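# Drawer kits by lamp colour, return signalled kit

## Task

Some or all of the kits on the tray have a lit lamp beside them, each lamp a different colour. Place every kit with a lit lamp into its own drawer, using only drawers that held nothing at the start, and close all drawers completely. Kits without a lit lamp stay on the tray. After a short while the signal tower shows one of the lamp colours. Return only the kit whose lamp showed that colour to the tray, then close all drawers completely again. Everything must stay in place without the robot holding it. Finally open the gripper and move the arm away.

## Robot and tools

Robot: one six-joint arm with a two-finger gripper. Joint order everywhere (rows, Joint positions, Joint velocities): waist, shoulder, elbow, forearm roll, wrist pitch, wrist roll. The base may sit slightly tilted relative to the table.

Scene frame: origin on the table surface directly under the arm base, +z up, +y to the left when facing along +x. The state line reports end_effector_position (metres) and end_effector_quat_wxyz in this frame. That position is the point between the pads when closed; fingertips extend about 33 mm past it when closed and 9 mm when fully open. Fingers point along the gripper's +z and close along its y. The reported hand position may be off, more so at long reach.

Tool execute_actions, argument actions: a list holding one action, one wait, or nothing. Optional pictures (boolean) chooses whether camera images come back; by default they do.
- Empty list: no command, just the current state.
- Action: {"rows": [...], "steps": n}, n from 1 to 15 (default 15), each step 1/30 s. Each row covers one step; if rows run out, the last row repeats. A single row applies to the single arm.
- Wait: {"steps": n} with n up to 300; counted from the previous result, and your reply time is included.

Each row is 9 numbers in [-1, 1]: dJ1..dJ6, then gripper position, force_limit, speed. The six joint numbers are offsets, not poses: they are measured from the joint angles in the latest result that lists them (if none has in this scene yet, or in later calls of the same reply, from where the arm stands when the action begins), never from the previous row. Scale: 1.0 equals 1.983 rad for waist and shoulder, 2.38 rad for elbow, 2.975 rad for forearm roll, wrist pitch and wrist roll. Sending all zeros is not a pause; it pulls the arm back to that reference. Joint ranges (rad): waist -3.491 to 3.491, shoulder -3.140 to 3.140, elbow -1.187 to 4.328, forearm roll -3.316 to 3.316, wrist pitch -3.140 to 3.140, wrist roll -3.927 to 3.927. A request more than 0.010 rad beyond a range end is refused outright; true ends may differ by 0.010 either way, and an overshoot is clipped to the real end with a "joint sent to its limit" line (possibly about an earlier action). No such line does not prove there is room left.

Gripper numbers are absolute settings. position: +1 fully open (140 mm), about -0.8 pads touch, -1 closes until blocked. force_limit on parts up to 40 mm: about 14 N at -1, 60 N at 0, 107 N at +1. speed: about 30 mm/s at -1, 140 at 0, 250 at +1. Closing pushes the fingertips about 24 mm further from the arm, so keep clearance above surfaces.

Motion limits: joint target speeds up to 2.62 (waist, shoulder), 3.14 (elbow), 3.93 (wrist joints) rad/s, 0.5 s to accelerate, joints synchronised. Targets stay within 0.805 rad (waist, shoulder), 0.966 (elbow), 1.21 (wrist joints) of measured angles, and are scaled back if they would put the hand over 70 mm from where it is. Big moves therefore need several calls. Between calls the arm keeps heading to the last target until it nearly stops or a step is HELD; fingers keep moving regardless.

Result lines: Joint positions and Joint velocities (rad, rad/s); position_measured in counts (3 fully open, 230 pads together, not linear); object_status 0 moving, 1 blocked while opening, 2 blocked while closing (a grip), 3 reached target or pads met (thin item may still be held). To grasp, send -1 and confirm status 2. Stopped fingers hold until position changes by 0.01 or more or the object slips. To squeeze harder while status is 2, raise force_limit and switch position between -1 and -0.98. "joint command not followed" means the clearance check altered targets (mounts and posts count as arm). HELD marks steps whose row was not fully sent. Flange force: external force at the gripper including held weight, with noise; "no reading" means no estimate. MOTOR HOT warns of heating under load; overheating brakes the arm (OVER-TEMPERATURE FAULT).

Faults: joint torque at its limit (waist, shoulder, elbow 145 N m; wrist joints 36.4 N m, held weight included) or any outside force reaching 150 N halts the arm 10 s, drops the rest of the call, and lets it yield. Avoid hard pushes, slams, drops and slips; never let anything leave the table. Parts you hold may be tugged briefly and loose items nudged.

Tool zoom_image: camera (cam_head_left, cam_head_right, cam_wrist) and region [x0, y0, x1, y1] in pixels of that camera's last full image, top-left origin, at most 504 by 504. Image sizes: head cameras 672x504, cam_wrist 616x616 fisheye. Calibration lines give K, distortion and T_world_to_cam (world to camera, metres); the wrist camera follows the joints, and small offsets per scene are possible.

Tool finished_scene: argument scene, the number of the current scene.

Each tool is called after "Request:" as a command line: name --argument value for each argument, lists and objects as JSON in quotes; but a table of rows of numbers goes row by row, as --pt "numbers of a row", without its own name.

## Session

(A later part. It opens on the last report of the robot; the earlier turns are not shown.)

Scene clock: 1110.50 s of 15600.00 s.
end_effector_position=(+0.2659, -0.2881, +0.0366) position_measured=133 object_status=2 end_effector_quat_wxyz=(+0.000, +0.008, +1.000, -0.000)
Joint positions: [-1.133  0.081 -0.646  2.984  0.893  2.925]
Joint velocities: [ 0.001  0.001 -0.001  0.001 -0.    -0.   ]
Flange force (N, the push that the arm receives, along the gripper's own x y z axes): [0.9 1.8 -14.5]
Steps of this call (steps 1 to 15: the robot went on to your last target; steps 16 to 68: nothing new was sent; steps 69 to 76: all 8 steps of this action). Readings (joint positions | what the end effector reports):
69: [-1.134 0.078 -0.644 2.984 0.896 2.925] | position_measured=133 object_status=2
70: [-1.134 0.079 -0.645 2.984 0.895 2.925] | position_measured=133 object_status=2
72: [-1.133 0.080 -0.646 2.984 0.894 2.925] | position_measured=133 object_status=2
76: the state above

Request:
execute_actions --actions '[{"rows":[[0,0,0,0,0,0,0.21,0.2,0],[0,0,0,0,0,0,0.21,0.2,0],[0,0,0,0,0,0,0.21,0.2,0],[0,0,0,0,0,0,0.21,0.2,0],[0,0,0,0,0,0,0.21,0.2,0],[-0.0074,-0.0407,0.0247,0.005,0.0467,-0.004,0.21,0.2,0]],"steps":15}]' --pictures false

Request:
execute_actions --actions '[{"steps":3}]' --pictures false

Request:
execute_actions --actions '[{"rows":[[0.5225,-0.1657,-0.1329,-0.0763,-0.1424,-0.2532,-0.22,0,0]],"steps":15}]' --pictures false

Request:
execute_actions --actions '[{"steps":28}]' --pictures false

Request:
execute_actions --actions '[{"rows":[[0.0176,0.0564,0.0417,0.0057,-0.0075,-0.0146,-0.22,0,0]],"steps":14}]'

Request:
zoom_image --camera "cam_wrist" --region '[255, 240, 385, 370]'

Scene clock: 1121.17 s of 15600.00 s.
end_effector_position=(+0.2670, -0.2880, +0.0856) position_measured=103 object_status=3 end_effector_quat_wxyz=(+0.000, +0.008, +1.000, -0.000)
Joint positions: [-1.148  0.    -0.587  2.999  1.031  2.913]
Joint velocities: [-0.    -0.003  0.     0.006  0.015 -0.001]
Flange force (N, the push that the arm receives, along the gripper's own x y z axes): [-1.0 -0.2 -6.3]
Steps of this call (steps 1 to 15: the robot went on to your last target; steps 16 to 90: nothing new was sent; then 7.17 s passed at rest; steps 91 to 105: all 15 steps of this action). Readings (joint positions | what the end effector reports):
91: [-1.133 0.081 -0.646 2.984 0.893 2.925] | position_measured=133 object_status=0
92: [-1.133 0.081 -0.646 2.984 0.893 2.925] | position_measured=133 object_status=0
94: [-1.133 0.081 -0.646 2.984 0.893 2.925] | position_measured=114 object_status=0
98: [-1.135 0.070 -0.639 2.988 0.912 2.923] | position_measured=103 object_status=0
105: the state above

Scene clock: 1121.27 s of 15600.00 s.
end_effector_position=(+0.2670, -0.2880, +0.0857) position_measured=103 object_status=3 end_effector_quat_wxyz=(+0.000, +0.008, +1.000, -0.000)
Joint positions: [-1.148  0.    -0.587  2.999  1.032  2.913]
Joint velocities: [-0.    -0.002  0.001  0.001  0.002  0.   ]
Flange force (N, the push that the arm receives, along the gripper's own x y z axes): [-3.7 -0.8 -2.1]
Steps of this call (steps 1 to 3: the robot went on to your last target). Readings (joint positions | what the end effector reports):
1: [-1.148 0.000 -0.587 2.999 1.032 2.913] | position_measured=103 object_status=3
2: [-1.148 0.000 -0.587 2.999 1.032 2.913] | position_measured=103 object_status=3
3: the state above

Scene clock: 1121.77 s of 15600.00 s.
end_effector_position=(+0.3718, -0.1864, +0.0796) position_measured=157 object_status=3 end_effector_quat_wxyz=(+0.055, +0.002, +0.998, -0.037)
Joint positions: [-0.807 -0.121 -0.704  2.914  0.875  2.636]
Joint velocities: [ 0.867 -0.259 -0.248 -0.176 -0.33  -0.589]
Flange force (N, the push that the arm receives, along the gripper's own x y z axes): [-1.9 0.9 -1.5]
Steps of this call (steps 1 to 15: all 15 steps of this action). Readings (joint positions | what the end effector reports):
1: [-1.148 -0.000 -0.587 2.999 1.032 2.913] | position_measured=103 object_status=0
2: [-1.145 -0.002 -0.588 2.998 1.030 2.909] | position_measured=107 object_status=0
4: [-1.121 -0.011 -0.599 2.989 1.016 2.887] | position_measured=122 object_status=0
8: [-1.013 -0.054 -0.640 2.959 0.961 2.789] | position_measured=152 object_status=0
15: the state above

Scene clock: 1122.70 s of 15600.00 s.
end_effector_position=(+0.4355, +0.0948, +0.0803) position_measured=157 object_status=3 end_effector_quat_wxyz=(+0.174, -0.045, +0.984, +0.008)
Joint positions: [-0.112 -0.328 -0.903  2.772  0.608  2.16 ]
Joint velocities: [ 0.003 -0.001 -0.002 -0.001 -0.002 -0.004]
Flange force (N, the push that the arm receives, along the gripper's own x y z axes): [-2.1 6.1 -7.1]
Steps of this call (steps 1 to 28: the robot went on to your last target). Readings (joint positions | what the end effector reports):
1: [-0.778 -0.129 -0.713 2.908 0.864 2.616] | position_measured=157 object_status=3
2: [-0.748 -0.138 -0.721 2.902 0.852 2.596] | position_measured=157 object_status=3
4: [-0.690 -0.156 -0.738 2.890 0.830 2.556] | position_measured=157 object_status=3
8: [-0.572 -0.191 -0.772 2.866 0.785 2.475] | position_measured=157 object_status=3
28: the state above

Scene clock: 1123.17 s of 15600.00 s.
end_effector_position=(+0.4733, +0.0964, +0.0819) position_measured=157 object_status=3 end_effector_quat_wxyz=(+0.174, -0.044, +0.984, +0.008)
Joint positions: [-0.077 -0.217 -0.804  2.789  0.586  2.116]
Joint velocities: [ 0.     0.002  0.001 -0.    -0.001 -0.001]
Flange force (N, the push that the arm receives, along the gripper's own x y z axes): [-1.1 2.6 -5.5]
Steps of this call (steps 1 to 14: all 14 steps of this action). Readings (joint positions | what the end effector reports):
1: [-0.112 -0.328 -0.903 2.772 0.608 2.160] | position_measured=157 object_status=3
2: [-0.111 -0.325 -0.901 2.773 0.608 2.158] | position_measured=157 object_status=3
4: [-0.103 -0.302 -0.879 2.778 0.603 2.149] | position_measured=157 object_status=3
8: [-0.080 -0.227 -0.813 2.788 0.588 2.120] | position_measured=157 object_status=3
14: the state above
camera_calibration (this result's frames):
cam_wrist: T_world_to_cam=[[-0.168628, 0.983343, -0.0678377, 0.00220459], [0.770022, 0.174386, 0.613723, -0.423732], [0.61533, 0.0512546, -0.786601, -0.0381507], [0, 0, 0, 1]] pos_world=[0.35013, 0.0736803, 0.230194]

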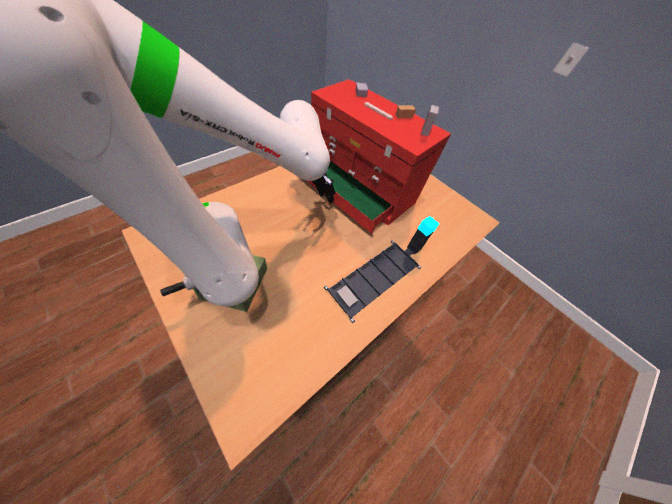

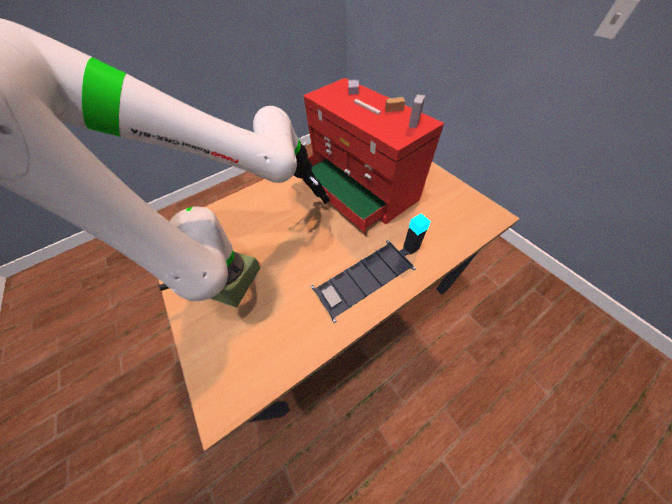

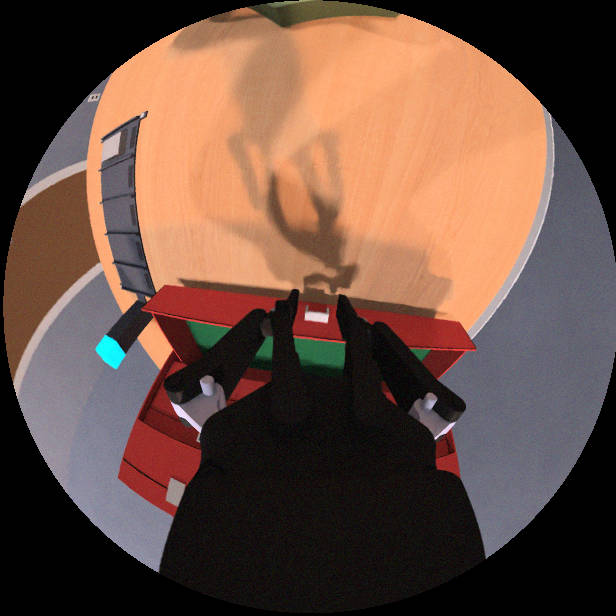

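Region (255, 240, 385, 370) of cam_wrist's 616x616 image, scaled by 3.877, with more detail than that image has.

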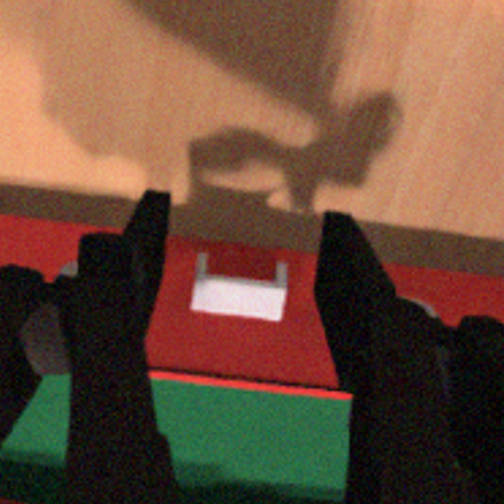

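Request:
execute_actions --actions '[{"rows":[[0.0002,0,0,0,0,0,-1,0,0]],"steps":12}]' --pictures false

Request:
execute_actions --actions '[{"rows":[[0.0165,0.0588,0.0485,0.007,-0.0035,-0.0156,-1,0,0]],"steps":13}]' --pictures false

Request:
execute_actions --actions '[{"rows":[[0.0133,0.0546,0.0507,0.0077,0.0016,-0.015,-1,0,0]],"steps":13}]' --pictures false

Request:
execute_actions --actions '[{"rows":[[0.0101,0.0505,0.0529,0.0084,0.0067,-0.0144,-1,0,0]],"steps":13}]' --pictures false

Request:
execute_actions --actions '[{"rows":[[0.0004,0.002,0.0022,0.0004,0.0004,-0.0006,-1,0,0]],"steps":9}]' --pictures false

Request:
execute_actions --actions '[{"rows":[[0,0,0,0,0,0,0.21,0,0],[0,0,0,0,0,0,0.21,0,0],[0,0,0,0,0,0,0.21,0,0],[0,0,0,0,0,0,0.21,0,0],[0,0,0,0,0,0,0.21,0,0],[-0.058,-0.271,-0.163,-0.02,0.056,0.047,0.21,0,0]],"steps":15}]' --pictures false

Request:
execute_actions --actions '[{"steps":20}]'

Request:
zoom_image --camera "cam_head_right" --region '[290, 100, 440, 330]'

Scene clock: 1132.87 s of 15600.00 s.
end_effector_position=(+0.4733, +0.0966, +0.0819) position_measured=193 object_status=0 end_effector_quat_wxyz=(+0.174, -0.045, +0.984, +0.008)
Joint positions: [-0.077 -0.217 -0.804  2.789  0.586  2.116]
Joint velocities: [-0.     0.    -0.001  0.001  0.     0.001]
Flange force (N, the push that the arm receives, along the gripper's own x y z axes): [-5.1 5.3 -9.6]
Steps of this call (steps 1 to 15: the robot went on to your last target; steps 16 to 90: nothing new was sent; then 6.30 s passed at rest; steps 91 to 102: all 12 steps of this action). Readings (joint positions | what the end effector reports):
91: [-0.077 -0.217 -0.804 2.789 0.586 2.116] | position_measured=157 object_status=0
92: [-0.077 -0.217 -0.804 2.789 0.586 2.116] | position_measured=161 object_status=0
94: [-0.077 -0.217 -0.804 2.789 0.586 2.116] | position_measured=176 object_status=0
98: [-0.077 -0.217 -0.804 2.789 0.586 2.116] | position_measured=193 object_status=0
102: the state above

Scene clock: 1133.30 s of 15600.00 s.
end_effector_position=(+0.5166, +0.0997, +0.0822) position_measured=193 object_status=2 end_effector_quat_wxyz=(+0.174, -0.045, +0.984, +0.008)
Joint positions: [-0.044 -0.1   -0.689  2.81   0.575  2.07 ]
Joint velocities: [-0.     0.003 -0.001  0.001 -0.    -0.001]
Flange force (N, the push that the arm receives, along the gripper's own x y z axes): [5.1 10.0 -4.6]
Steps of this call (steps 1 to 13: all 13 steps of this action). Readings (joint positions | what the end effector reports):
1: [-0.077 -0.217 -0.804 2.789 0.586 2.116] | position_measured=193 object_status=0
2: [-0.076 -0.213 -0.801 2.789 0.585 2.114] | position_measured=193 object_status=2
4: [-0.069 -0.189 -0.777 2.794 0.582 2.103] | position_measured=193 object_status=2
8: [-0.047 -0.113 -0.701 2.808 0.576 2.075] | position_measured=193 object_status=2
13: the state above

Scene clock: 1133.73 s of 15600.00 s.
end_effector_position=(+0.5601, +0.1033, +0.0820) position_measured=193 object_status=2 end_effector_quat_wxyz=(+0.174, -0.045, +0.984, +0.008)
Joint positions: [-0.018  0.008 -0.568  2.833  0.58   2.025]
Joint velocities: [0.002 0.003 0.001 0.    0.    0.   ]
Flange force (N, the push that the arm receives, along the gripper's own x y z axes): [-0.6 3.2 -11.9]
Steps of this call (steps 1 to 13: all 13 steps of this action). Readings (joint positions | what the end effector reports):
1: [-0.044 -0.100 -0.688 2.810 0.575 2.070] | position_measured=193 object_status=2
2: [-0.043 -0.096 -0.685 2.811 0.576 2.068] | position_measured=193 object_status=2
4: [-0.037 -0.073 -0.658 2.816 0.578 2.059] | position_measured=193 object_status=2
8: [-0.020 -0.001 -0.578 2.831 0.580 2.029] | position_measured=193 object_status=2
13: the state above

Scene clock: 1134.17 s of 15600.00 s.
end_effector_position=(+0.6030, +0.1066, +0.0821) position_measured=193 object_status=2 end_effector_quat_wxyz=(+0.174, -0.045, +0.984, +0.008)
Joint positions: [ 0.002  0.108 -0.442  2.858  0.6    1.983]
Joint velocities: [ 0.002  0.002  0.002  0.     0.    -0.001]
Flange force (N, the push that the arm receives, along the gripper's own x y z axes): [1.2 4.8 -11.3]
Steps of this call (steps 1 to 13: all 13 steps of this action). Readings (joint positions | what the end effector reports):
1: [-0.018 0.008 -0.568 2.833 0.580 2.025] | position_measured=193 object_status=2
2: [-0.017 0.011 -0.564 2.834 0.581 2.024] | position_measured=193 object_status=2
4: [-0.013 0.034 -0.536 2.839 0.586 2.014] | position_measured=193 object_status=2
8: [0.001 0.100 -0.452 2.856 0.598 1.986] | position_measured=193 object_status=2
13: the state above

Scene clock: 1134.47 s of 15600.00 s.
end_effector_position=(+0.6046, +0.1068, +0.0821) position_measured=193 object_status=2 end_effector_quat_wxyz=(+0.174, -0.045, +0.984, +0.008)
Joint positions: [ 0.003  0.112 -0.437  2.859  0.601  1.981]
Joint velocities: [-0.001  0.001 -0.    -0.001 -0.     0.   ]
Flange force (N, the push that the arm receives, along the gripper's own x y z axes): [10.8 2.3 -25.5]
Steps of this call (steps 1 to 9: all 9 steps of this action). Readings (joint positions | what the end effector reports):
1: [0.002 0.108 -0.442 2.858 0.600 1.982] | position_measured=193 object_status=2
2: [0.002 0.109 -0.440 2.858 0.601 1.982] | position_measured=193 object_status=2
4: [0.003 0.111 -0.438 2.859 0.601 1.981] | position_measured=193 object_status=2
8: [0.003 0.112 -0.437 2.859 0.601 1.981] | position_measured=193 object_status=2
9: the state above

Scene clock: 1134.97 s of 15600.00 s.
end_effector_position=(+0.5391, +0.1049, +0.1174) position_measured=103 object_status=0 end_effector_quat_wxyz=(+0.177, -0.047, +0.983, +0.012)
Joint positions: [-0.042 -0.1   -0.59   2.833  0.667  2.036]
Joint velocities: [-0.221 -1.022 -0.74  -0.104  0.315  0.265]
Flange force (N, the push that the arm receives, along the gripper's own x y z axes): [-1.4 3.4 -8.5]
Steps of this call (steps 1 to 15: all 15 steps of this action). Readings (joint positions | what the end effector reports):
1: [0.003 0.112 -0.437 2.859 0.601 1.981] | position_measured=193 object_status=0
2: [0.003 0.112 -0.437 2.859 0.601 1.981] | position_measured=193 object_status=0
4: [0.003 0.112 -0.437 2.859 0.601 1.981] | position_measured=174 object_status=0
8: [0.001 0.100 -0.445 2.856 0.605 1.984] | position_measured=144 object_status=0
15: the state above

Scene clock: 1135.63 s of 15600.00 s.
end_effector_position=(+0.4372, +0.1113, +0.1359) position_measured=103 object_status=3 end_effector_quat_wxyz=(+0.184, -0.057, +0.981, +0.018)
Joint positions: [-0.112 -0.426 -0.825  2.799  0.768  2.121]
Joint velocities: [-0.    -0.    -0.    -0.002  0.001  0.001]
Flange force (N, the push that the arm receives, along the gripper's own x y z axes): [-2.0 3.5 -3.2]
Steps of this call (steps 1 to 20: the robot went on to your last target). Readings (joint positions | what the end effector reports):
1: [-0.050 -0.135 -0.615 2.829 0.678 2.045] | position_measured=103 object_status=0
2: [-0.057 -0.170 -0.640 2.826 0.689 2.054] | position_measured=103 object_status=0
4: [-0.072 -0.241 -0.691 2.818 0.711 2.072] | position_measured=103 object_status=3
8: [-0.100 -0.369 -0.784 2.805 0.750 2.106] | position_measured=103 object_status=3
20: the state above
camera_calibration (this result's frames):
cam_wrist: T_world_to_cam=[[-0.195133, 0.979246, -0.0547743, -0.00453126], [0.752847, 0.185345, 0.631561, -0.427781], [0.628605, 0.0820018, -0.773389, 0.0148408], [0, 0, 0, 1]] pos_world=[0.31184, 0.0825074, 0.281399]

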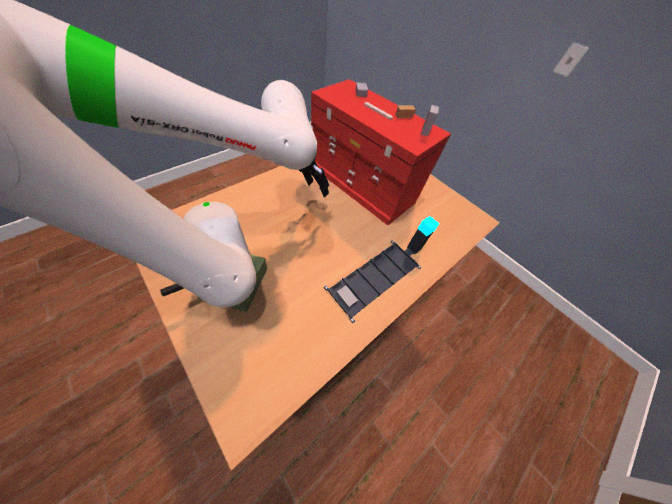

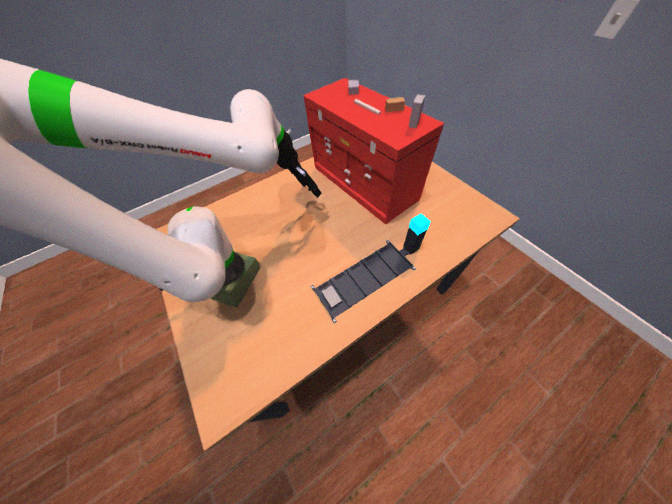

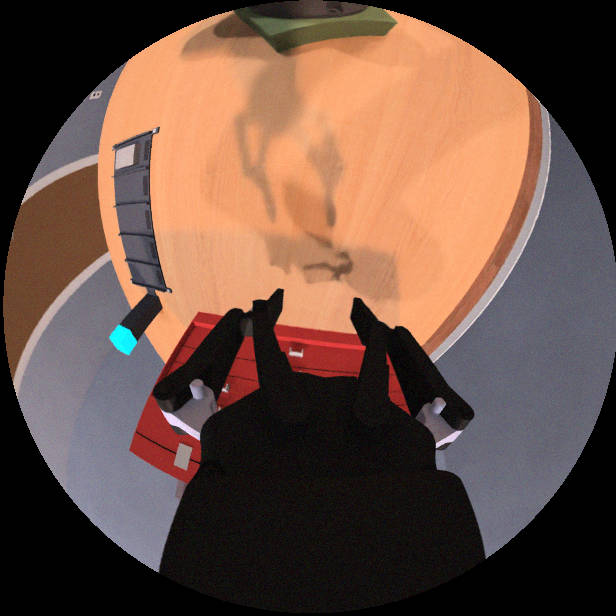

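Region (290, 100, 440, 330) of cam_head_right's 672x504 image, scaled by 2.191, with more detail than that image has; it fills the left 329 columns of this view, and the rest is white.

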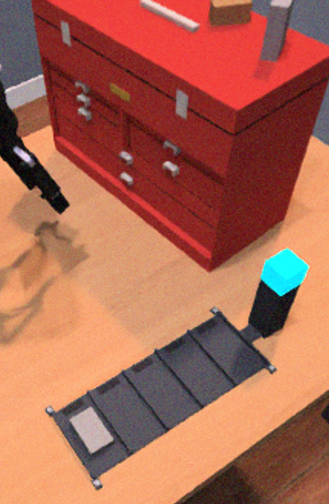

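Request:
finished_scene --scene 1

The scene is finished: the task was done.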